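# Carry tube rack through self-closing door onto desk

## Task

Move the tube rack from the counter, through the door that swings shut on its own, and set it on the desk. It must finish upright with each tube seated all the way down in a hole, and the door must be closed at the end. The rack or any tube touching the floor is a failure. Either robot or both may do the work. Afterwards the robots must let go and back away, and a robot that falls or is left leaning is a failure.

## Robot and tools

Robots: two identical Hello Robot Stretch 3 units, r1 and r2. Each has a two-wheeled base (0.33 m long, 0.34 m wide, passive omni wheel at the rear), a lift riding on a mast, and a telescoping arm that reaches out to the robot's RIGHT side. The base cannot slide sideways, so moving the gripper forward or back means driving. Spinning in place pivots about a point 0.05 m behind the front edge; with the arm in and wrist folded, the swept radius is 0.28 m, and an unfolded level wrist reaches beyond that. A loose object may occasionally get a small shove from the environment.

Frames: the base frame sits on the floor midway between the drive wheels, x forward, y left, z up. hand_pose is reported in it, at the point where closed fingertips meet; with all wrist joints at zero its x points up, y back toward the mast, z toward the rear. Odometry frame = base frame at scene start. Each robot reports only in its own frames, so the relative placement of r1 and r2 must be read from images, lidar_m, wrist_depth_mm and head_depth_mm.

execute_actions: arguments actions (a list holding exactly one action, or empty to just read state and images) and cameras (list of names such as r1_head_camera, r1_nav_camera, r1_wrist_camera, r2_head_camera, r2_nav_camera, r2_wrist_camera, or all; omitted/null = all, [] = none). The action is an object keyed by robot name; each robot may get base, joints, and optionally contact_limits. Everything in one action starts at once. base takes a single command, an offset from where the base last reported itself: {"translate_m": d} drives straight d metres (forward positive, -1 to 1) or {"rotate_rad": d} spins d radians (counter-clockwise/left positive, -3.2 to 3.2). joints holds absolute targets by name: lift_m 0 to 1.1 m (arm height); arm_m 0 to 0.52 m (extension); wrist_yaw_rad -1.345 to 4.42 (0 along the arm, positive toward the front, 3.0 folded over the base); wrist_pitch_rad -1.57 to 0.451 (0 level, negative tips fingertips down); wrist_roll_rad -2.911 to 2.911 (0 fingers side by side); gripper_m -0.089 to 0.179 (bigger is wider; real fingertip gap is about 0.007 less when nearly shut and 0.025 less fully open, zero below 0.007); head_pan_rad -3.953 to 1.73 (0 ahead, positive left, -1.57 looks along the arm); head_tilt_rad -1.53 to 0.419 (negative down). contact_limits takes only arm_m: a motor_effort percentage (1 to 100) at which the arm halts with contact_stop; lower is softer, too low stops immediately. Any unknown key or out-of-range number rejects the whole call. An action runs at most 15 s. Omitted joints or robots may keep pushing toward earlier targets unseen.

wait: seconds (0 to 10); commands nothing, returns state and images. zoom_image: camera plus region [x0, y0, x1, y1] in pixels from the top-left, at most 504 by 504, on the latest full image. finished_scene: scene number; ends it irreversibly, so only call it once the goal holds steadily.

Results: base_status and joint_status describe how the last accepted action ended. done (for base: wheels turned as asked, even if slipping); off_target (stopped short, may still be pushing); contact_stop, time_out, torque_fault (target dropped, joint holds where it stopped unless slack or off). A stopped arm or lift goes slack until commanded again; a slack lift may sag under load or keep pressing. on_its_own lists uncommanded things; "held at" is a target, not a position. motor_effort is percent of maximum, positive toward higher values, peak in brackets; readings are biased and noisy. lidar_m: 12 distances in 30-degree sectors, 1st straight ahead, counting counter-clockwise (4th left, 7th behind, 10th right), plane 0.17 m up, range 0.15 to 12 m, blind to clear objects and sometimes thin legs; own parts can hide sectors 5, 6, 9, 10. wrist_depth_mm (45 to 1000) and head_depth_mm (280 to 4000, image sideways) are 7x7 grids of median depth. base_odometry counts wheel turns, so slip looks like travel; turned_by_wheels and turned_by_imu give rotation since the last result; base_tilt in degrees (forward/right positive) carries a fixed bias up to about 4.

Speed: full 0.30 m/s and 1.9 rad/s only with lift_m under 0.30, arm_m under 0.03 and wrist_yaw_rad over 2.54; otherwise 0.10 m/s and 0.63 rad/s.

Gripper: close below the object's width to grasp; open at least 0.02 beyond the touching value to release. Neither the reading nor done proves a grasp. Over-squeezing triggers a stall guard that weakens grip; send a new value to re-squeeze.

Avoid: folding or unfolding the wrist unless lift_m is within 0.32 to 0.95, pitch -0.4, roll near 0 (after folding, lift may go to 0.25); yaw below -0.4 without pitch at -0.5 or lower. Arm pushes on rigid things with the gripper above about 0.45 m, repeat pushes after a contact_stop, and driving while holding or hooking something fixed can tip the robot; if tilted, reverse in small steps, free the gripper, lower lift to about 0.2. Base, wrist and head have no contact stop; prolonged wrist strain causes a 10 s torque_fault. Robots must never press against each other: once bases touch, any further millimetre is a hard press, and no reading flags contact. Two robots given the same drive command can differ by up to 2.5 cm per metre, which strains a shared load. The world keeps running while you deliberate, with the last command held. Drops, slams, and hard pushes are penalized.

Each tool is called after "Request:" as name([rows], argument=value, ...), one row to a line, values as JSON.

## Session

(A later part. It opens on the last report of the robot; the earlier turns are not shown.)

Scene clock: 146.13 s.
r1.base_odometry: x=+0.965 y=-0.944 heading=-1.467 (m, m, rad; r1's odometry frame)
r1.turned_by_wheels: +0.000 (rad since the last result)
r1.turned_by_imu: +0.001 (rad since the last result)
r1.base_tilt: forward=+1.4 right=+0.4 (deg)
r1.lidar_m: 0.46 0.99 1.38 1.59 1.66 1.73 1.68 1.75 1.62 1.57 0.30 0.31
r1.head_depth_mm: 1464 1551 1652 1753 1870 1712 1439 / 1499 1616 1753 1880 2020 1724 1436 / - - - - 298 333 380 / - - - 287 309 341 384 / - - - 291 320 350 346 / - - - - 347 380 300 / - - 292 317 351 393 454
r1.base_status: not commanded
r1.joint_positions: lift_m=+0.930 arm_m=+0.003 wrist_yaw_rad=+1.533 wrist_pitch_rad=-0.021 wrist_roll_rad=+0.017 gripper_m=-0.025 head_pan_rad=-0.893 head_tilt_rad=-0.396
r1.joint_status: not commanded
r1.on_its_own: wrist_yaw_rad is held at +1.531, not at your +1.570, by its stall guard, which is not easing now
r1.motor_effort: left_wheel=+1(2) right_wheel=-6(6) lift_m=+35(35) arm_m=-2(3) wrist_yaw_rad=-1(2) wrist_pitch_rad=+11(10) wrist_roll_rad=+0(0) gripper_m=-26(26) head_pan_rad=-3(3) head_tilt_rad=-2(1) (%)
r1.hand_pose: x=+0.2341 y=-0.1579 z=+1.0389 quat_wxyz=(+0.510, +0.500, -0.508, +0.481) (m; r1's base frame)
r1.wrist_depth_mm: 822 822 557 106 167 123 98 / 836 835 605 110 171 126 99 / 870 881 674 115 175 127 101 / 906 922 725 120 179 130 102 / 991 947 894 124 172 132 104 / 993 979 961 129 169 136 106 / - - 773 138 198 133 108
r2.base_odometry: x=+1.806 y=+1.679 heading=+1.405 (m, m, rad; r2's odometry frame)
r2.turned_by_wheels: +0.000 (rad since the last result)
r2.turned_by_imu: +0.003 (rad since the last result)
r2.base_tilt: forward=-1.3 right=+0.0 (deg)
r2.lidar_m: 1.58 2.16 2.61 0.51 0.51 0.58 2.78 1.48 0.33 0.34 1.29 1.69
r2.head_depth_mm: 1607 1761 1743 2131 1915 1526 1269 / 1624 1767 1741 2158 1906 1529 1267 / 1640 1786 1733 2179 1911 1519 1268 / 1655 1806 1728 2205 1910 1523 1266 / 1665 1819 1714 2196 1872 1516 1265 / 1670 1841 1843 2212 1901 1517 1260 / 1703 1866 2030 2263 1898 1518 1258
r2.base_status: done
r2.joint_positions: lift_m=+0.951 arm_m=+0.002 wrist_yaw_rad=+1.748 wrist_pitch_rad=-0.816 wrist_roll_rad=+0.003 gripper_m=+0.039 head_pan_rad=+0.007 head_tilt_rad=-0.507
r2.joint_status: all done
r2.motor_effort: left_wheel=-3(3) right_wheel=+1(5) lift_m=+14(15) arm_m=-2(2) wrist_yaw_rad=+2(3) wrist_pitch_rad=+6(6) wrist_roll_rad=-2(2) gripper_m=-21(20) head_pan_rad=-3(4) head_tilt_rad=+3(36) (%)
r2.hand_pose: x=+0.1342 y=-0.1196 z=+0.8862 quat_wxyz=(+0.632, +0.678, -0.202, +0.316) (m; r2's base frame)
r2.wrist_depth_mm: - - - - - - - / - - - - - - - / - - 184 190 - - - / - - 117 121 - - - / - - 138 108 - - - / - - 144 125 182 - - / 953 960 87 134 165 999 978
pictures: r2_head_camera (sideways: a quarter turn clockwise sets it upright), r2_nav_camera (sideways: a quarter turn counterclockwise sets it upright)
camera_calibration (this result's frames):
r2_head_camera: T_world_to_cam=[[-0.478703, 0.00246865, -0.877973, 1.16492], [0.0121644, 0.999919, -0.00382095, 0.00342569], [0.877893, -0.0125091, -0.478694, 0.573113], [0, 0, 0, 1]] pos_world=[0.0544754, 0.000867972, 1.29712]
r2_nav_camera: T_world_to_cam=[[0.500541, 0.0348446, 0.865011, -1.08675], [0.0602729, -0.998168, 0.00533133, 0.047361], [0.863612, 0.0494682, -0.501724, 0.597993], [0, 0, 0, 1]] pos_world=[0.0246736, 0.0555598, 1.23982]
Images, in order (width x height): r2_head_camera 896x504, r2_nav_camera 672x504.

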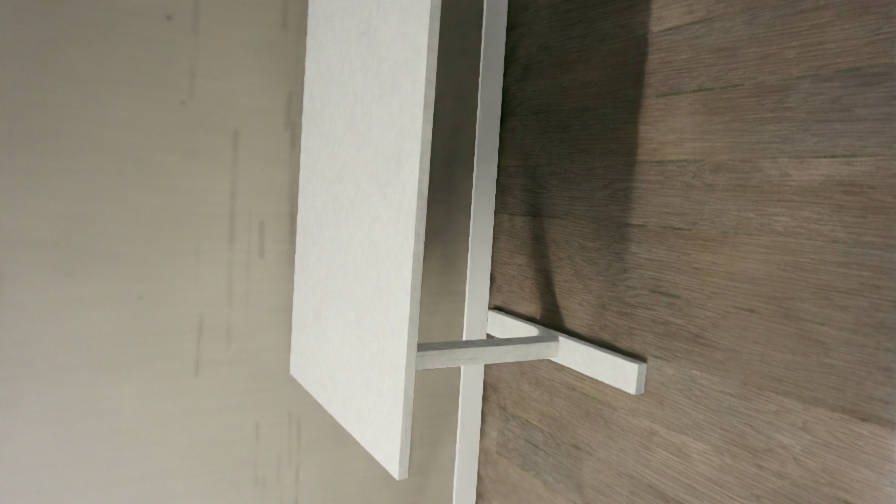

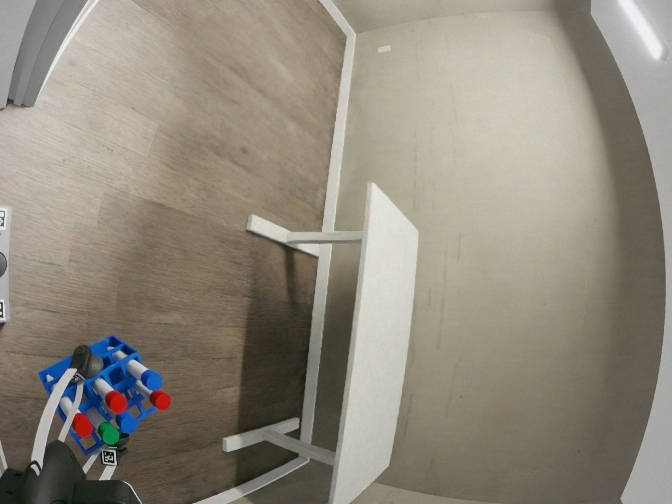

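Request:
execute_actions([
  {"r1":{"base":{"translate_m":0.035},"joints":{"arm_m":0.075}},"r2":{"base":{"translate_m":0.2}}},
], cameras=[])

Request:
execute_actions([
  {"r1":{"base":{"translate_m":0.06},"joints":{"arm_m":0.17}},"r2":{"base":{"translate_m":0.31},"joints":{"lift_m":0.89,"wrist_yaw_rad":0.0}}},
], cameras=[])

Request:
execute_actions([
  {"r1":{"base":{"translate_m":0.135},"joints":{"arm_m":0.322}},"r2":{"base":{"rotate_rad":1.41},"joints":{"arm_m":0.3,"head_pan_rad":-1.57,"head_tilt_rad":-0.7}}},
], cameras=["r2_head_camera"])

Scene clock: 153.33 s.
r1.base_odometry: x=+0.968 y=-0.979 heading=-1.466 (m, m, rad; r1's odometry frame)
r1.turned_by_wheels: +0.000 (rad since the last result)
r1.turned_by_imu: +0.000 (rad since the last result)
r1.base_tilt: forward=+1.4 right=+0.4 (deg)
r1.lidar_m: 0.51 0.96 1.33 1.58 1.66 1.76 1.71 1.79 1.62 1.57 0.37 0.38
r1.head_depth_mm: 1450 1499 1620 1752 1863 1716 - / - 290 312 338 374 424 - / - 296 321 346 379 410 461 / 284 - - 347 302 327 387 / 289 308 333 363 399 444 496 / 292 315 341 372 410 455 511 / 298 322 350 382 422 470 530
r1.base_status: done
r1.joint_positions: lift_m=+0.930 arm_m=+0.075 wrist_yaw_rad=+1.527 wrist_pitch_rad=-0.022 wrist_roll_rad=+0.017 gripper_m=-0.025 head_pan_rad=-0.893 head_tilt_rad=-0.396
r1.joint_status: all done
r1.on_its_own: wrist_yaw_rad is held at +1.531, not at your +1.570, by its stall guard, which is not easing now
r1.motor_effort: left_wheel=+0(6) right_wheel=-5(17) lift_m=+34(35) arm_m=+3(4) wrist_yaw_rad=+3(38) wrist_pitch_rad=+11(12) wrist_roll_rad=+0(0) gripper_m=-24(31) head_pan_rad=-3(3) head_tilt_rad=-2(1) (%)
r1.hand_pose: x=+0.2340 y=-0.2309 z=+1.0387 quat_wxyz=(+0.512, +0.499, -0.509, +0.479) (m; r1's base frame)
r1.wrist_depth_mm: 784 785 395 104 162 125 101 / 803 803 419 108 165 127 103 / 844 845 454 113 169 130 105 / 876 863 495 118 175 133 107 / 914 916 587 122 171 136 109 / 940 958 804 127 167 139 112 / - - 541 136 196 139 118
r2.base_odometry: x=+1.839 y=+1.876 heading=+1.405 (m, m, rad; r2's odometry frame)
r2.turned_by_wheels: +0.000 (rad since the last result)
r2.turned_by_imu: +0.001 (rad since the last result)
r2.base_tilt: forward=-1.2 right=+0.1 (deg)
r2.lidar_m: 1.38 1.94 2.58 0.59 0.56 0.62 0.93 0.45 0.43 1.20 1.32 1.54
r2.head_depth_mm: 1440 1570 1658 1213 1918 1525 1269 / 1459 1592 1680 1206 1906 1531 1269 / 1474 1606 1696 1265 1917 1529 1265 / 1482 1628 1710 1263 1902 1527 1263 / 1493 1639 1715 1255 1844 1523 1270 / 1510 1650 1749 1255 1830 1516 1264 / 1527 1665 1843 2002 1886 1514 1263
r2.base_status: done
r2.joint_positions: lift_m=+0.951 arm_m=+0.002 wrist_yaw_rad=+1.748 wrist_pitch_rad=-0.816 wrist_roll_rad=+0.003 gripper_m=+0.039 head_pan_rad=+0.007 head_tilt_rad=-0.507
r2.joint_status: not commanded
r2.motor_effort: left_wheel=-2(1) right_wheel=+2(4) lift_m=+15(14) arm_m=-2(2) wrist_yaw_rad=+2(2) wrist_pitch_rad=+6(6) wrist_roll_rad=-2(2) gripper_m=-20(22) head_pan_rad=-3(3) head_tilt_rad=+4(3) (%)
r2.hand_pose: x=+0.1342 y=-0.1196 z=+0.8862 quat_wxyz=(+0.632, +0.678, -0.202, +0.316) (m; r2's base frame)
r2.wrist_depth_mm: - - - - - - - / - - - - - - - / - - 185 190 - - - / - - 117 121 - - - / - - 138 108 - - - / - - 144 126 182 - - / 953 957 87 134 165 969 985
pictures: none
No camera images: the call's "cameras" was empty. Leave "cameras" out to get every camera's image.

Scene clock: 157.53 s.
r1.base_odometry: x=+0.975 y=-1.038 heading=-1.466 (m, m, rad; r1's odometry frame)
r1.turned_by_wheels: +0.000 (rad since the last result)
r1.turned_by_imu: -0.003 (rad since the last result)
r1.base_tilt: forward=+1.4 right=+0.4 (deg)
r1.lidar_m: 0.55 0.89 1.24 1.58 1.65 1.83 1.77 1.84 1.62 1.57 0.44 0.45
r1.head_depth_mm: 339 363 392 431 1783 1627 1403 / 338 300 327 361 449 514 579 / 342 367 396 427 453 511 581 / 344 369 398 433 474 526 586 / 345 371 401 437 478 531 590 / 348 373 403 439 482 533 598 / 349 376 406 442 486 539 601
r1.base_status: done
r1.joint_positions: lift_m=+0.930 arm_m=+0.170 wrist_yaw_rad=+1.528 wrist_pitch_rad=-0.022 wrist_roll_rad=+0.017 gripper_m=-0.025 head_pan_rad=-0.893 head_tilt_rad=-0.396
r1.joint_status: all done
r1.on_its_own: wrist_yaw_rad is held at +1.531, not at your +1.570, by its stall guard, which is not easing now
r1.motor_effort: left_wheel=+0(11) right_wheel=-2(21) lift_m=+34(34) arm_m=+3(4) wrist_yaw_rad=+3(39) wrist_pitch_rad=+12(12) wrist_roll_rad=+1(0) gripper_m=-25(32) head_pan_rad=-3(2) head_tilt_rad=-1(1) (%)
r1.hand_pose: x=+0.2340 y=-0.3258 z=+1.0386 quat_wxyz=(+0.512, +0.499, -0.509, +0.479) (m; r1's base frame)
r1.wrist_depth_mm: 708 537 299 104 159 128 108 / 760 595 317 108 163 131 110 / 770 682 342 113 168 134 113 / 804 753 358 117 173 137 118 / 866 825 400 122 170 141 124 / 883 854 480 127 169 145 130 / 937 932 404 136 195 146 904
r2.base_odometry: x=+1.891 y=+2.182 heading=+1.405 (m, m, rad; r2's odometry frame)
r2.turned_by_wheels: +0.000 (rad since the last result)
r2.turned_by_imu: +0.001 (rad since the last result)
r2.base_tilt: forward=-1.2 right=+0.1 (deg)
r2.lidar_m: 1.08 1.60 2.45 1.43 0.72 0.76 1.02 0.67 0.91 1.25 1.31 1.49
r2.head_depth_mm: 1186 1300 1420 1153 892 1535 1271 / 1201 1311 1421 1148 889 1523 1271 / 1210 1322 1431 1148 885 1518 1263 / 1223 1337 1450 1142 922 1518 1262 / 1234 1349 1463 1138 915 1515 1266 / 1244 1367 1488 1135 949 1458 1231 / 1261 1379 1522 1133 949 1520 1255
r2.base_status: done
r2.joint_positions: lift_m=+0.891 arm_m=+0.002 wrist_yaw_rad=+0.002 wrist_pitch_rad=-0.816 wrist_roll_rad=+0.003 gripper_m=+0.039 head_pan_rad=+0.007 head_tilt_rad=-0.507
r2.joint_status: all done
r2.motor_effort: left_wheel=-1(2) right_wheel=+1(4) lift_m=+14(16) arm_m=-2(2) wrist_yaw_rad=-2(2) wrist_pitch_rad=+6(6) wrist_roll_rad=-1(2) gripper_m=-20(20) head_pan_rad=-3(3) head_tilt_rad=+4(4) (%)
r2.hand_pose: x=-0.0212 y=-0.3053 z=+0.8262 quat_wxyz=(+0.649, +0.281, -0.649, -0.281) (m; r2's base frame)
r2.wrist_depth_mm: - - - - - - 801 / - - - - - - 776 / - - 182 189 - - 766 / - - 117 120 - - 728 / - - 135 108 - - 719 / 956 - 143 120 181 970 701 / 893 871 87 133 165 882 693
pictures: none
No camera images: the call's "cameras" was empty. Leave "cameras" out to get every camera's image.

Scene clock: 160.93 s.
r1.base_odometry: x=+0.989 y=-1.173 heading=-1.466 (m, m, rad; r1's odometry frame)
r1.turned_by_wheels: +0.000 (rad since the last result)
r1.turned_by_imu: +0.001 (rad since the last result)
r1.base_tilt: forward=+1.4 right=+0.3 (deg)
r1.lidar_m: 0.55 0.74 1.05 1.58 1.65 1.97 1.91 1.99 1.62 1.58 0.52 0.51
r1.head_depth_mm: 433 466 496 489 598 703 1324 / 424 457 494 540 598 664 746 / 416 447 484 527 579 643 720 / 408 438 474 515 565 625 696 / 400 430 464 502 549 607 676 / 394 421 453 490 536 589 654 / 386 412 443 480 524 573 636
r1.base_status: done
r1.joint_positions: lift_m=+0.930 arm_m=+0.322 wrist_yaw_rad=+1.538 wrist_pitch_rad=-0.021 wrist_roll_rad=+0.017 gripper_m=-0.025 head_pan_rad=-0.893 head_tilt_rad=-0.396
r1.joint_status: all done
r1.on_its_own: wrist_yaw_rad is held at +1.531, not at your +1.570, by its stall guard, which is not easing now
r1.motor_effort: left_wheel=+4(6) right_wheel=-6(16) lift_m=+34(34) arm_m=+4(4) wrist_yaw_rad=-5(23) wrist_pitch_rad=+11(11) wrist_roll_rad=+0(0) gripper_m=-25(28) head_pan_rad=-2(2) head_tilt_rad=-2(3) (%)
r1.hand_pose: x=+0.2342 y=-0.4752 z=+1.0389 quat_wxyz=(+0.509, +0.501, -0.507, +0.482) (m; r1's base frame)
r1.wrist_depth_mm: 418 301 232 104 158 135 570 / 458 322 244 109 162 139 602 / 503 339 254 113 167 143 619 / 559 361 266 118 174 147 661 / 616 397 289 121 172 152 667 / 728 427 322 126 176 158 719 / 755 477 301 215 196 164 752
r2.base_odometry: x=+1.891 y=+2.182 heading=+2.815 (m, m, rad; r2's odometry frame)
r2.turned_by_wheels: +1.410 (rad since the last result)
r2.turned_by_imu: +1.422 (rad since the last result)
r2.base_tilt: forward=-1.2 right=+0.1 (deg)
r2.lidar_m: 2.39 0.80 0.72 0.82 0.67 0.76 1.25 1.29 1.32 1.47 1.07 2.03
r2.head_depth_mm: 1266 1409 1192 - - 1320 1161 / 1259 1403 - 965 1588 1347 1161 / 1254 1393 - 899 1590 1343 1160 / 1244 1380 - 681 1588 1343 1158 / 1236 1368 1121 923 1586 1340 1159 / 1224 1363 1113 917 1581 1338 1154 / 1219 1346 1111 919 1502 1323 1150
r2.base_status: done
r2.joint_positions: lift_m=+0.891 arm_m=+0.300 wrist_yaw_rad=+0.000 wrist_pitch_rad=-0.816 wrist_roll_rad=+0.003 gripper_m=+0.039 head_pan_rad=-1.563 head_tilt_rad=-0.691
r2.joint_status: all done
r2.motor_effort: left_wheel=-2(5) right_wheel=+2(4) lift_m=+15(14) arm_m=+3(2) wrist_yaw_rad=+0(2) wrist_pitch_rad=+6(6) wrist_roll_rad=-1(1) gripper_m=-21(20) head_pan_rad=-3(39) head_tilt_rad=-6(25) (%)
r2.hand_pose: x=-0.0215 y=-0.6027 z=+0.8262 quat_wxyz=(+0.648, +0.280, -0.650, -0.281) (m; r2's base frame)
r2.wrist_depth_mm: 449 458 467 467 474 479 479 / 394 397 402 409 412 420 421 / 348 351 185 189 364 368 372 / 316 319 117 122 326 332 333 / 295 297 135 115 302 309 311 / 959 - 143 127 182 - - / 885 895 87 134 164 911 922
pictures: r2_head_camera (sideways: a quarter turn clockwise sets it upright)
camera_calibration (this result's frames):
r2_head_camera: T_world_to_cam=[[0.00101668, 0.631545, -0.775338, 1.02817], [0.999918, -0.0105155, -0.00725415, 0.00186868], [-0.0127344, -0.775268, -0.631504, 0.777354], [0, 0, 0, 1]] pos_world=[0.00698529, -0.0466592, 1.2881]
Images, in order (width x height): r2_head_camera 896x504.

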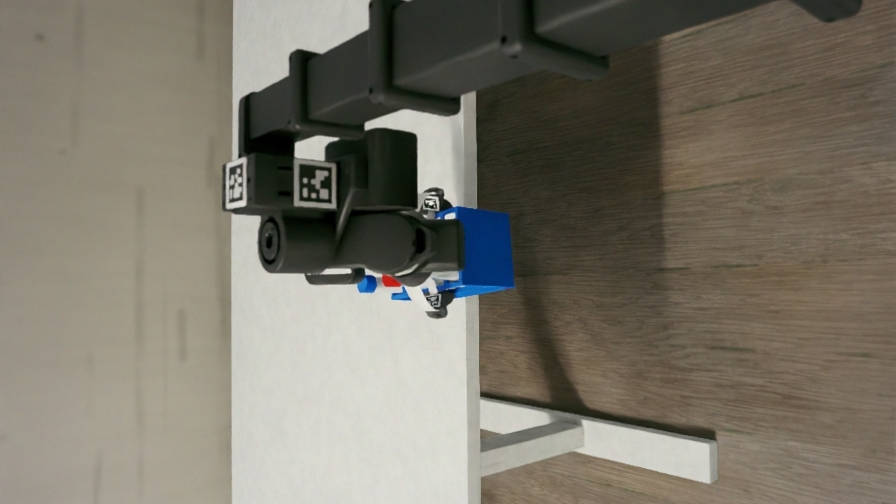

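Request:
execute_actions([
  {"r1":{"base":{"translate_m":0.12},"joints":{"arm_m":0.4}},"r2":{"joints":{"arm_m":0.51}}},
], cameras=[])

Request:
execute_actions([
  {"r1":{"base":{"translate_m":0.12},"joints":{"arm_m":0.455}},"r2":{"joints":{"lift_m":0.855}}},
], cameras=["r2_head_camera"])

Scene clock: 166.40 s.
r1.base_odometry: x=+1.001 y=-1.292 heading=-1.466 (m, m, rad; r1's odometry frame)
r1.turned_by_wheels: +0.000 (rad since the last result)
r1.turned_by_imu: +0.001 (rad since the last result)
r1.base_tilt: forward=+1.4 right=+0.4 (deg)
r1.lidar_m: 0.50 0.62 0.87 1.58 1.65 2.08 2.02 2.11 1.63 1.58 0.52 0.49
r1.head_depth_mm: 469 509 554 605 653 777 1327 / 449 486 529 580 643 720 816 / 432 465 504 551 608 673 760 / 416 446 483 524 576 636 710 / 401 429 462 500 547 600 668 / 387 413 443 479 521 570 630 / 374 399 426 459 499 542 594
r1.base_status: done
r1.joint_positions: lift_m=+0.930 arm_m=+0.400 wrist_yaw_rad=+1.524 wrist_pitch_rad=-0.020 wrist_roll_rad=+0.017 gripper_m=-0.025 head_pan_rad=-0.893 head_tilt_rad=-0.396
r1.joint_status: all done
r1.on_its_own: wrist_yaw_rad is held at +1.531, not at your +1.570, by its stall guard, which is not easing now
r1.motor_effort: left_wheel=-1(10) right_wheel=+0(12) lift_m=+34(34) arm_m=+2(7) wrist_yaw_rad=+4(25) wrist_pitch_rad=+10(11) wrist_roll_rad=+0(0) gripper_m=-25(27) head_pan_rad=-3(2) head_tilt_rad=-1(2) (%)
r1.hand_pose: x=+0.2341 y=-0.5567 z=+1.0391 quat_wxyz=(+0.512, +0.498, -0.511, +0.479) (m; r1's base frame)
r1.wrist_depth_mm: 274 236 203 104 161 144 477 / 294 248 212 109 165 149 493 / 308 259 221 112 171 156 514 / 333 277 232 117 178 162 533 / 357 294 248 122 180 169 553 / 385 309 266 127 183 179 581 / 418 334 264 136 201 596 604
r2.base_odometry: x=+1.891 y=+2.182 heading=+2.815 (m, m, rad; r2's odometry frame)
r2.turned_by_wheels: +0.000 (rad since the last result)
r2.turned_by_imu: +0.001 (rad since the last result)
r2.base_tilt: forward=-1.2 right=+0.1 (deg)
r2.lidar_m: 2.38 0.80 0.72 0.77 0.67 0.76 1.25 1.28 1.32 1.48 1.07 2.04
r2.head_depth_mm: 1267 1409 1186 - - 1313 1161 / 1261 1386 - 931 1602 1347 1160 / 1250 - 1124 929 1593 1346 1159 / 1243 1350 846 896 1588 1342 1159 / 1237 1368 1118 923 1586 1338 1160 / 1226 1362 1110 922 1585 1338 1150 / 1223 1347 1110 918 1497 1329 1153
r2.base_status: not commanded
r2.joint_positions: lift_m=+0.891 arm_m=+0.510 wrist_yaw_rad=+0.000 wrist_pitch_rad=-0.816 wrist_roll_rad=+0.003 gripper_m=+0.039 head_pan_rad=-1.563 head_tilt_rad=-0.691
r2.joint_status: all done
r2.motor_effort: left_wheel=-1(1) right_wheel=+1(1) lift_m=+15(15) arm_m=+3(1) wrist_yaw_rad=+0(0) wrist_pitch_rad=+5(6) wrist_roll_rad=-1(1) gripper_m=-21(21) head_pan_rad=-3(3) head_tilt_rad=-5(5) (%)
r2.hand_pose: x=-0.0215 y=-0.8127 z=+0.8262 quat_wxyz=(+0.648, +0.280, -0.650, -0.281) (m; r2's base frame)
r2.wrist_depth_mm: 453 451 460 459 478 480 479 / 392 401 399 399 411 416 416 / 350 350 185 190 364 364 369 / 313 316 117 121 326 330 334 / 284 286 139 108 293 295 300 / 261 262 144 127 183 268 273 / 240 240 87 134 164 245 251
pictures: none
No camera images: the call's "cameras" was empty. Leave "cameras" out to get every camera's image.

Scene clock: 168.57 s.
r1.base_odometry: x=+1.014 y=-1.411 heading=-1.466 (m, m, rad; r1's odometry frame)
r1.turned_by_wheels: +0.000 (rad since the last result)
r1.turned_by_imu: +0.001 (rad since the last result)
r1.base_tilt: forward=+1.4 right=+0.4 (deg)
r1.lidar_m: 0.43 0.49 0.70 1.59 1.65 2.21 2.14 2.20 1.63 1.58 0.50 0.43
r1.head_depth_mm: 479 521 573 636 707 825 1327 / 447 485 530 585 652 736 843 / 420 454 493 539 597 666 749 / 396 425 459 499 547 607 680 / 374 400 431 466 507 557 617 / 355 378 405 436 472 515 568 / 338 359 383 411 442 480 524
r1.base_status: done
r1.joint_positions: lift_m=+0.930 arm_m=+0.455 wrist_yaw_rad=+1.520 wrist_pitch_rad=-0.019 wrist_roll_rad=+0.017 gripper_m=-0.025 head_pan_rad=-0.893 head_tilt_rad=-0.396
r1.joint_status: all done
r1.on_its_own: wrist_yaw_rad is held at +1.531, not at your +1.570, by its stall guard, which is not easing now
r1.motor_effort: left_wheel=-2(11) right_wheel=+0(12) lift_m=+34(34) arm_m=+2(8) wrist_yaw_rad=+7(27) wrist_pitch_rad=+10(10) wrist_roll_rad=+0(0) gripper_m=-25(27) head_pan_rad=-3(3) head_tilt_rad=-1(2) (%)
r1.hand_pose: x=+0.2340 y=-0.6128 z=+1.0394 quat_wxyz=(+0.513, +0.496, -0.512, +0.478) (m; r1's base frame)
r1.wrist_depth_mm: 219 203 187 104 163 156 361 / 228 212 195 108 169 164 375 / 240 221 203 113 175 170 389 / 252 233 211 118 182 403 403 / 266 245 224 121 186 419 421 / 284 258 236 127 191 446 440 / 300 272 241 136 206 458 463
r2.base_odometry: x=+1.891 y=+2.182 heading=+2.815 (m, m, rad; r2's odometry frame)
r2.turned_by_wheels: +0.000 (rad since the last result)
r2.turned_by_imu: +0.000 (rad since the last result)
r2.base_tilt: forward=-1.2 right=+0.1 (deg)
r2.lidar_m: 2.39 0.80 0.72 0.73 0.67 0.76 1.25 1.28 1.31 1.48 1.08 2.03
r2.head_depth_mm: 1263 1405 1135 935 - - 1164 / 1256 1399 - 930 1557 1351 1162 / 1252 1357 1078 929 1590 1343 1162 / 1247 1370 862 888 1604 1336 1159 / 1240 1362 1118 923 1590 1340 1158 / 1228 1363 1112 920 1586 1337 1156 / 1219 1349 1109 916 1498 1325 1149
r2.base_status: not commanded
r2.joint_positions: lift_m=+0.856 arm_m=+0.510 wrist_yaw_rad=+0.000 wrist_pitch_rad=-0.816 wrist_roll_rad=+0.003 gripper_m=+0.039 head_pan_rad=-1.563 head_tilt_rad=-0.691
r2.joint_status: all done
r2.motor_effort: left_wheel=-1(1) right_wheel=+1(1) lift_m=+14(16) arm_m=+2(2) wrist_yaw_rad=+0(0) wrist_pitch_rad=+6(6) wrist_roll_rad=-1(1) gripper_m=-20(21) head_pan_rad=-3(3) head_tilt_rad=-5(5) (%)
r2.hand_pose: x=-0.0215 y=-0.8127 z=+0.7912 quat_wxyz=(+0.648, +0.280, -0.650, -0.281) (m; r2's base frame)
r2.wrist_depth_mm: 390 401 400 408 413 412 421 / 337 342 345 354 358 362 365 / 303 307 181 190 315 318 320 / 272 273 117 121 280 284 287 / 248 249 138 108 255 259 259 / 226 227 145 127 182 236 237 / 209 207 87 134 165 213 218
pictures: r2_head_camera (sideways: a quarter turn clockwise sets it upright)
camera_calibration (this result's frames):
r2_head_camera: T_world_to_cam=[[0.0010166, 0.631545, -0.775338, 1.02817], [0.999918, -0.0105154, -0.00725416, 0.00186869], [-0.0127343, -0.775268, -0.631505, 0.777354], [0, 0, 0, 1]] pos_world=[0.0069853, -0.0466592, 1.2881]
Images, in order (width x height): r2_head_camera 896x504.

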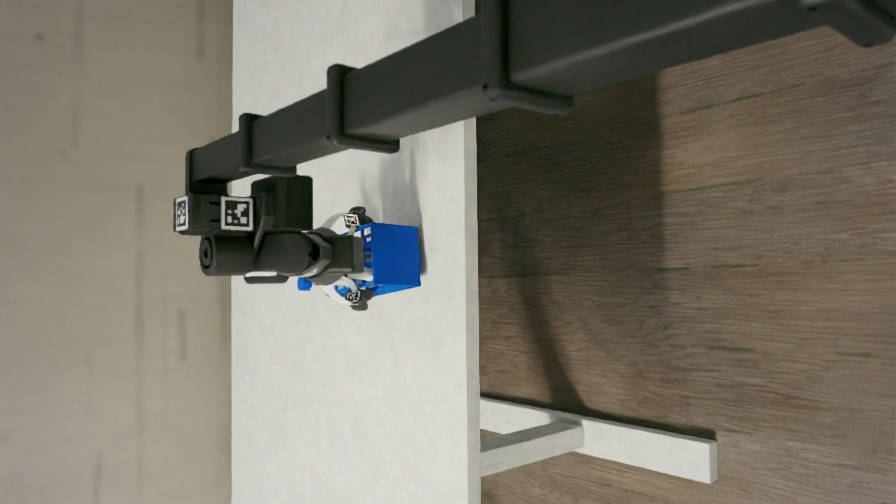

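Request:
execute_actions([
  {"r1":{"base":{"translate_m":0.1},"joints":{"arm_m":0.488}},"r2":{"joints":{"lift_m":0.845}}},
], cameras=[])

Request:
execute_actions([
  {"r1":{"base":{"translate_m":0.1},"joints":{"arm_m":0.503}},"r2":{"joints":{"gripper_m":0.14}}},
], cameras=["r2_wrist_camera","r1_wrist_camera"])

Scene clock: 174.97 s.
r1.base_odometry: x=+1.024 y=-1.511 heading=-1.466 (m, m, rad; r1's odometry frame)
r1.turned_by_wheels: +0.000 (rad since the last result)
r1.turned_by_imu: +0.001 (rad since the last result)
r1.base_tilt: forward=+1.4 right=+0.4 (deg)
r1.lidar_m: 0.36 0.40 0.56 1.59 1.65 2.29 2.24 2.20 1.63 1.39 0.45 0.37
r1.head_depth_mm: 469 516 572 644 728 855 1330 / 427 465 511 567 638 725 836 / 392 424 463 507 561 630 715 / 361 390 421 458 502 556 622 / 337 360 387 418 455 497 550 / 315 335 357 385 415 451 494 / 296 313 333 355 382 412 447
r1.base_status: done
r1.joint_positions: lift_m=+0.930 arm_m=+0.488 wrist_yaw_rad=+1.529 wrist_pitch_rad=-0.019 wrist_roll_rad=+0.017 gripper_m=-0.025 head_pan_rad=-0.893 head_tilt_rad=-0.396
r1.joint_status: all done
r1.on_its_own: wrist_yaw_rad is held at +1.531, not at your +1.570, by its stall guard, which is not easing now
r1.motor_effort: left_wheel=+0(8) right_wheel=-1(10) lift_m=+34(34) arm_m=+2(7) wrist_yaw_rad=+2(23) wrist_pitch_rad=+10(10) wrist_roll_rad=+0(0) gripper_m=-25(27) head_pan_rad=-3(2) head_tilt_rad=-1(2) (%)
r1.hand_pose: x=+0.2341 y=-0.6436 z=+1.0395 quat_wxyz=(+0.511, +0.498, -0.510, +0.480) (m; r1's base frame)
r1.wrist_depth_mm: 192 186 180 104 167 253 269 / 201 195 186 108 174 264 276 / 210 203 193 113 180 276 288 / 216 211 202 118 185 297 301 / 229 220 211 122 193 303 312 / 242 231 222 127 197 324 323 / 252 245 229 137 211 339 343
r2.base_odometry: x=+1.891 y=+2.182 heading=+2.815 (m, m, rad; r2's odometry frame)
r2.turned_by_wheels: +0.000 (rad since the last result)
r2.turned_by_imu: +0.001 (rad since the last result)
r2.base_tilt: forward=-1.2 right=+0.1 (deg)
r2.lidar_m: 2.38 0.80 0.69 0.69 0.67 0.76 1.25 1.29 1.32 1.47 1.07 2.04
r2.head_depth_mm: 1268 1407 1137 932 - - 1164 / 1264 1393 1236 - 1552 1349 1163 / 1255 1371 1040 928 1599 1351 1160 / 1244 1375 - 888 1595 1341 1157 / 1239 1367 1117 922 1590 1339 1154 / 1226 1356 1112 920 1580 1333 1156 / 1218 1354 1107 917 1499 1329 1154
r2.base_status: not commanded
r2.joint_positions: lift_m=+0.846 arm_m=+0.510 wrist_yaw_rad=+0.000 wrist_pitch_rad=-0.816 wrist_roll_rad=+0.003 gripper_m=+0.039 head_pan_rad=-1.563 head_tilt_rad=-0.691
r2.joint_status: all done
r2.motor_effort: left_wheel=-1(2) right_wheel=+1(1) lift_m=+13(15) arm_m=+2(2) wrist_yaw_rad=+0(0) wrist_pitch_rad=+6(6) wrist_roll_rad=-1(1) gripper_m=-20(20) head_pan_rad=-3(3) head_tilt_rad=-5(5) (%)
r2.hand_pose: x=-0.0215 y=-0.8127 z=+0.7813 quat_wxyz=(+0.648, +0.280, -0.650, -0.281) (m; r2's base frame)
r2.wrist_depth_mm: 374 379 379 394 395 398 402 / 328 331 333 331 343 347 348 / 292 293 180 189 302 303 307 / 261 263 117 119 268 272 275 / 238 239 136 115 246 248 250 / 216 219 144 120 181 225 226 / 200 199 87 134 165 205 208
pictures: none
No camera images: the call's "cameras" was empty. Leave "cameras" out to get every camera's image.

Scene clock: 176.93 s.
r1.base_odometry: x=+1.035 y=-1.610 heading=-1.466 (m, m, rad; r1's odometry frame)
r1.turned_by_wheels: +0.000 (rad since the last result)
r1.turned_by_imu: +0.001 (rad since the last result)
r1.base_tilt: forward=+1.4 right=+0.4 (deg)
r1.lidar_m: 0.29 0.30 0.42 1.21 1.65 2.29 2.34 2.20 1.63 1.03 0.40 0.29
r1.head_depth_mm: 444 492 554 631 717 876 1044 / 390 428 473 528 598 687 809 / 348 376 411 452 503 568 647 / 313 337 364 397 435 482 539 / 289 305 327 353 383 419 461 / - 286 297 318 342 370 403 / - - - 292 309 332 358
r1.base_status: done
r1.joint_positions: lift_m=+0.930 arm_m=+0.503 wrist_yaw_rad=+1.525 wrist_pitch_rad=-0.019 wrist_roll_rad=+0.017 gripper_m=-0.025 head_pan_rad=-0.893 head_tilt_rad=-0.396
r1.joint_status: all done
r1.on_its_own: wrist_yaw_rad is held at +1.531, not at your +1.570, by its stall guard, which is not easing now
r1.motor_effort: left_wheel=+0(5) right_wheel=-1(8) lift_m=+34(34) arm_m=+2(5) wrist_yaw_rad=+5(18) wrist_pitch_rad=+9(10) wrist_roll_rad=+0(1) gripper_m=-25(26) head_pan_rad=-2(3) head_tilt_rad=-2(1) (%)
r1.hand_pose: x=+0.2341 y=-0.6597 z=+1.0395 quat_wxyz=(+0.512, +0.497, -0.511, +0.479) (m; r1's base frame)
r1.wrist_depth_mm: 172 171 172 104 172 164 163 / 180 178 177 108 178 170 171 / 185 185 186 113 185 176 185 / 193 191 192 118 191 182 194 / 200 201 200 122 200 190 204 / 211 212 209 127 212 198 212 / 219 218 220 136 218 207 223
r2.base_odometry: x=+1.891 y=+2.182 heading=+2.815 (m, m, rad; r2's odometry frame)
r2.turned_by_wheels: +0.000 (rad since the last result)
r2.turned_by_imu: +0.000 (rad since the last result)
r2.base_tilt: forward=-1.3 right=+0.0 (deg)
r2.lidar_m: 2.38 0.81 0.66 0.63 0.65 0.76 1.25 1.29 1.32 1.48 1.07 2.04
r2.head_depth_mm: 1266 1405 1136 934 - - 1161 / 1261 1397 1235 - 1556 1351 1164 / 1251 1366 1075 927 1595 1344 1159 / 1241 1373 - 891 1591 1344 1156 / 1237 1371 1146 924 1592 1339 1155 / 1229 1358 1115 918 1582 1334 1151 / 1223 1347 1110 919 1495 1325 1152
r2.base_status: not commanded
r2.joint_positions: lift_m=+0.846 arm_m=+0.510 wrist_yaw_rad=+0.000 wrist_pitch_rad=-0.816 wrist_roll_rad=+0.003 gripper_m=+0.140 head_pan_rad=-1.563 head_tilt_rad=-0.691
r2.joint_status: all done
r2.motor_effort: left_wheel=-1(2) right_wheel=+1(1) lift_m=+13(13) arm_m=+2(2) wrist_yaw_rad=+0(0) wrist_pitch_rad=+6(6) wrist_roll_rad=-1(1) gripper_m=+0(89) head_pan_rad=-3(3) head_tilt_rad=-5(5) (%)
r2.hand_pose: x=-0.0215 y=-0.8128 z=+0.7813 quat_wxyz=(+0.648, +0.280, -0.650, -0.281) (m; r2's base frame)
r2.wrist_depth_mm: 377 377 383 387 392 400 406 / 327 329 335 340 346 345 347 / 288 293 185 192 303 303 308 / 261 262 171 121 270 273 276 / 236 238 135 117 241 249 249 / 218 - 175 122 216 - 228 / 203 199 90 135 196 204 210
pictures: r1_wrist_camera, r2_wrist_camera
camera_calibration (this result's frames):
r1_wrist_camera: T_world_to_cam=[[-0.018309, -0.999439, -0.0280284, -0.62384], [-0.236302, 0.0315644, -0.971167, 1.11644], [0.971507, -0.0111579, -0.236748, 0.17695], [0, 0, 0, 1]] pos_world=[0.0804865, -0.656756, 1.10865]
r2_wrist_camera: T_world_to_cam=[[-0.999201, 0.0342427, 0.0206264, -0.015533], [0.0155789, 0.80875, -0.587947, 1.16045], [-0.0368145, -0.587155, -0.808637, 0.323424], [0, 0, 0, 1]] pos_world=[-0.0216926, -0.748082, 0.944136]
Images, in order (width x height): r1_wrist_camera 644x364, r2_wrist_camera 644x364.

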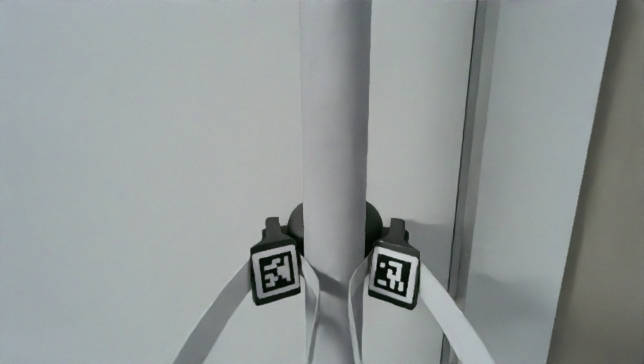

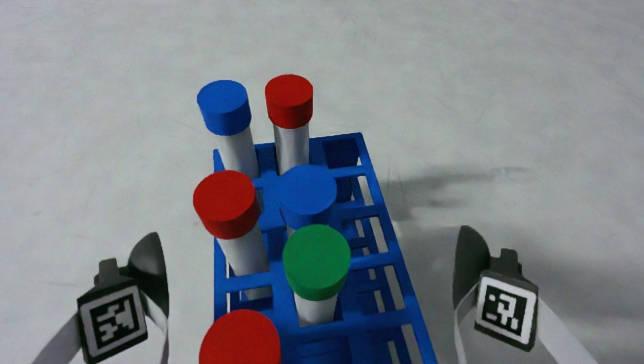

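Request:
execute_actions([
  {"r1":{"joints":{"gripper_m":0.12}},"r2":{"joints":{"lift_m":0.95}}},
], cameras=[])

Request:
execute_actions([
  {"r1":{"base":{"translate_m":-0.3}},"r2":{"joints":{"arm_m":0.14,"wrist_pitch_rad":-0.4}}},
], cameras=["r2_wrist_camera","r1_wrist_camera"])

Scene clock: 181.03 s.
r1.base_odometry: x=+1.035 y=-1.610 heading=-1.466 (m, m, rad; r1's odometry frame)
r1.turned_by_wheels: +0.000 (rad since the last result)
r1.turned_by_imu: +0.000 (rad since the last result)
r1.base_tilt: forward=+1.4 right=+0.3 (deg)
r1.lidar_m: 0.29 0.30 0.42 1.21 1.64 2.29 2.34 2.20 1.63 1.03 0.40 0.30
r1.head_depth_mm: 451 501 562 636 730 879 1062 / 395 433 480 536 607 701 821 / 352 382 417 458 510 574 655 / 317 341 368 401 441 487 544 / 291 308 330 356 386 423 466 / - 285 299 320 345 373 407 / - - 283 293 311 335 361
r1.base_status: not commanded
r1.joint_positions: lift_m=+0.930 arm_m=+0.503 wrist_yaw_rad=+1.527 wrist_pitch_rad=-0.019 wrist_roll_rad=+0.017 gripper_m=+0.120 head_pan_rad=-0.893 head_tilt_rad=-0.396
r1.joint_status: all done
r1.on_its_own: wrist_yaw_rad is held at +1.531, not at your +1.570, by its stall guard, which is not easing now
r1.motor_effort: left_wheel=-1(0) right_wheel=+1(1) lift_m=+34(34) arm_m=+2(2) wrist_yaw_rad=+3(5) wrist_pitch_rad=+9(10) wrist_roll_rad=+0(0) gripper_m=+0(100) head_pan_rad=-3(2) head_tilt_rad=-1(2) (%)
r1.hand_pose: x=+0.2341 y=-0.6590 z=+1.0395 quat_wxyz=(+0.511, +0.498, -0.510, +0.480) (m; r1's base frame)
r1.wrist_depth_mm: 176 176 175 109 175 163 164 / 182 183 183 113 182 170 171 / 189 191 189 118 189 177 185 / 197 198 197 123 196 184 194 / 204 205 206 129 204 188 202 / 214 213 214 136 213 - 214 / 226 224 225 143 223 206 222
r2.base_odometry: x=+1.891 y=+2.182 heading=+2.815 (m, m, rad; r2's odometry frame)
r2.turned_by_wheels: +0.000 (rad since the last result)
r2.turned_by_imu: +0.001 (rad since the last result)
r2.base_tilt: forward=-1.2 right=+0.1 (deg)
r2.lidar_m: 2.38 0.80 0.66 0.63 0.65 0.76 1.25 1.28 1.31 1.48 1.07 2.03
r2.head_depth_mm: 1266 1378 - 1352 1600 1354 1164 / 1242 - 1081 930 1604 1346 1160 / 1217 1388 1122 928 1592 1346 1162 / 1223 - 1015 893 1589 1342 1155 / 1242 1368 1095 921 1590 1337 1157 / 1224 1356 1114 920 1578 1332 1152 / 1220 1351 1107 916 1506 1324 1149
r2.base_status: not commanded
r2.joint_positions: lift_m=+0.949 arm_m=+0.510 wrist_yaw_rad=+0.000 wrist_pitch_rad=-0.816 wrist_roll_rad=+0.003 gripper_m=+0.140 head_pan_rad=-1.563 head_tilt_rad=-0.691
r2.joint_status: all done
r2.motor_effort: left_wheel=-2(1) right_wheel=+2(1) lift_m=+41(38) arm_m=+2(2) wrist_yaw_rad=+0(0) wrist_pitch_rad=+6(6) wrist_roll_rad=-1(1) gripper_m=+0(0) head_pan_rad=-3(4) head_tilt_rad=-5(4) (%)
r2.hand_pose: x=-0.0215 y=-0.8128 z=+0.8849 quat_wxyz=(+0.648, +0.280, -0.650, -0.281) (m; r2's base frame)
r2.wrist_depth_mm: 555 555 566 577 570 590 586 / 479 488 492 492 493 500 511 / 424 427 432 438 438 438 455 / 383 390 394 391 395 399 401 / 351 353 344 274 360 366 367 / 320 - 318 252 327 - 337 / 298 292 290 232 302 298 309
pictures: none
No camera images: the call's "cameras" was empty. Leave "cameras" out to get every camera's image.

Scene clock: 185.00 s.
r1.base_odometry: x=+1.003 y=-1.312 heading=-1.466 (m, m, rad; r1's odometry frame)
r1.turned_by_wheels: +0.000 (rad since the last result)
r1.turned_by_imu: -0.001 (rad since the last result)
r1.base_tilt: forward=+1.4 right=+0.4 (deg)
r1.lidar_m: 0.59 0.60 0.84 1.58 1.65 2.11 2.04 2.13 1.63 1.58 0.81 0.60
r1.head_depth_mm: 989 1099 1240 1397 1647 1690 1400 / 866 948 1052 1179 1326 1536 1393 / 766 807 888 982 1111 1254 1328 / 696 740 811 881 964 1072 1200 / 632 675 722 783 851 929 1024 / 580 617 655 703 756 818 893 / 536 567 599 640 683 734 792
r1.base_status: done
r1.joint_positions: lift_m=+0.930 arm_m=+0.503 wrist_yaw_rad=+1.527 wrist_pitch_rad=-0.019 wrist_roll_rad=+0.017 gripper_m=+0.120 head_pan_rad=-0.893 head_tilt_rad=-0.396
r1.joint_status: not commanded
r1.on_its_own: wrist_yaw_rad is held at +1.531, not at your +1.570, by its stall guard, which is not easing now
r1.motor_effort: left_wheel=+0(4) right_wheel=+1(3) lift_m=+34(34) arm_m=+2(2) wrist_yaw_rad=+3(3) wrist_pitch_rad=+10(9) wrist_roll_rad=+0(0) gripper_m=+0(0) head_pan_rad=-3(2) head_tilt_rad=-2(1) (%)
r1.hand_pose: x=+0.2341 y=-0.6590 z=+1.0395 quat_wxyz=(+0.511, +0.498, -0.510, +0.480) (m; r1's base frame)
r1.wrist_depth_mm: 450 461 452 449 443 454 447 / 468 470 475 464 469 469 465 / 487 491 498 495 483 483 486 / 518 505 512 515 496 512 513 / 541 525 532 529 522 529 535 / 556 551 562 555 539 - 553 / 589 583 585 573 575 582 590
r2.base_odometry: x=+1.891 y=+2.182 heading=+2.815 (m, m, rad; r2's odometry frame)
r2.turned_by_wheels: +0.000 (rad since the last result)
r2.turned_by_imu: +0.001 (rad since the last result)
r2.base_tilt: forward=-1.2 right=+0.0 (deg)
r2.lidar_m: 2.38 0.80 0.66 0.63 0.65 0.76 1.25 1.29 1.31 1.47 1.07 2.03
r2.head_depth_mm: 1265 1407 - - 1604 1352 1161 / 1261 1402 - - 1583 1349 1164 / 1251 1389 - - 1571 1343 1162 / 1248 1378 1225 - 1551 1342 1158 / 1236 1369 1117 907 1582 1343 1155 / 1228 1361 1114 922 1578 1335 1150 / 1216 1351 1108 917 1501 1326 1148
r2.base_status: not commanded
r2.joint_positions: lift_m=+0.949 arm_m=+0.140 wrist_yaw_rad=+0.000 wrist_pitch_rad=-0.421 wrist_roll_rad=+0.003 gripper_m=+0.140 head_pan_rad=-1.563 head_tilt_rad=-0.691
r2.joint_status: all done
r2.motor_effort: left_wheel=-2(1) right_wheel=+1(1) lift_m=+41(41) arm_m=-2(2) wrist_yaw_rad=+0(0) wrist_pitch_rad=+8(6) wrist_roll_rad=-1(1) gripper_m=+0(0) head_pan_rad=-3(3) head_tilt_rad=-5(5) (%)
r2.hand_pose: x=-0.0215 y=-0.5092 z=+0.9613 quat_wxyz=(+0.691, +0.148, -0.692, -0.148) (m; r2's base frame)
r2.wrist_depth_mm: 952 985 979 - - - - / - - - - - - - / - 849 853 890 900 912 909 / 679 662 674 572 676 680 689 / 536 541 536 505 544 559 559 / 454 - 454 459 458 - 469 / - - - - - - -
pictures: r1_wrist_camera, r2_wrist_camera
camera_calibration (this result's frames):
r1_wrist_camera: T_world_to_cam=[[-0.0154396, -0.999488, -0.0280223, -0.623816], [-0.236392, 0.0308799, -0.971167, 1.11599], [0.971535, -0.00837021, -0.236748, 0.178757], [0, 0, 0, 1]] pos_world=[0.0805118, -0.656463, 1.10865]
r2_wrist_camera: T_world_to_cam=[[-0.999214, 0.0392117, 0.00584948, -0.0128279], [0.0154367, 0.520703, -0.853598, 1.12943], [-0.0365168, -0.852837, -0.520899, 0.235326], [0, 0, 0, 1]] pos_world=[-0.0216591, -0.3869, 1.08674]
Images, in order (width x height): r1_wrist_camera 644x364, r2_wrist_camera 644x364.

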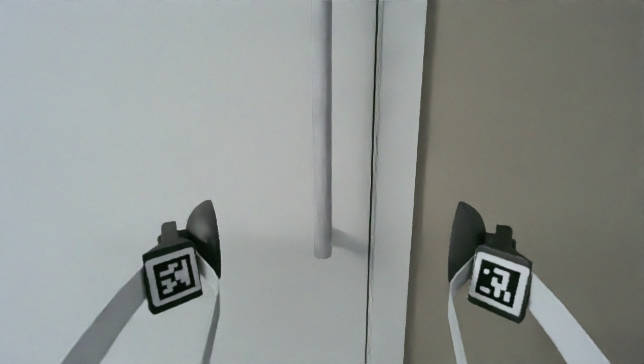

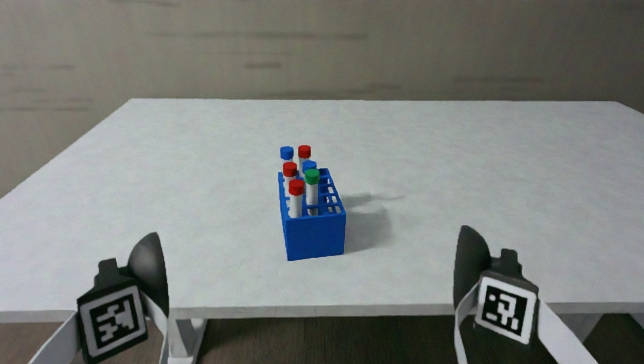

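Request:
finished_scene(scene=2)

The scene is finished: the task was done.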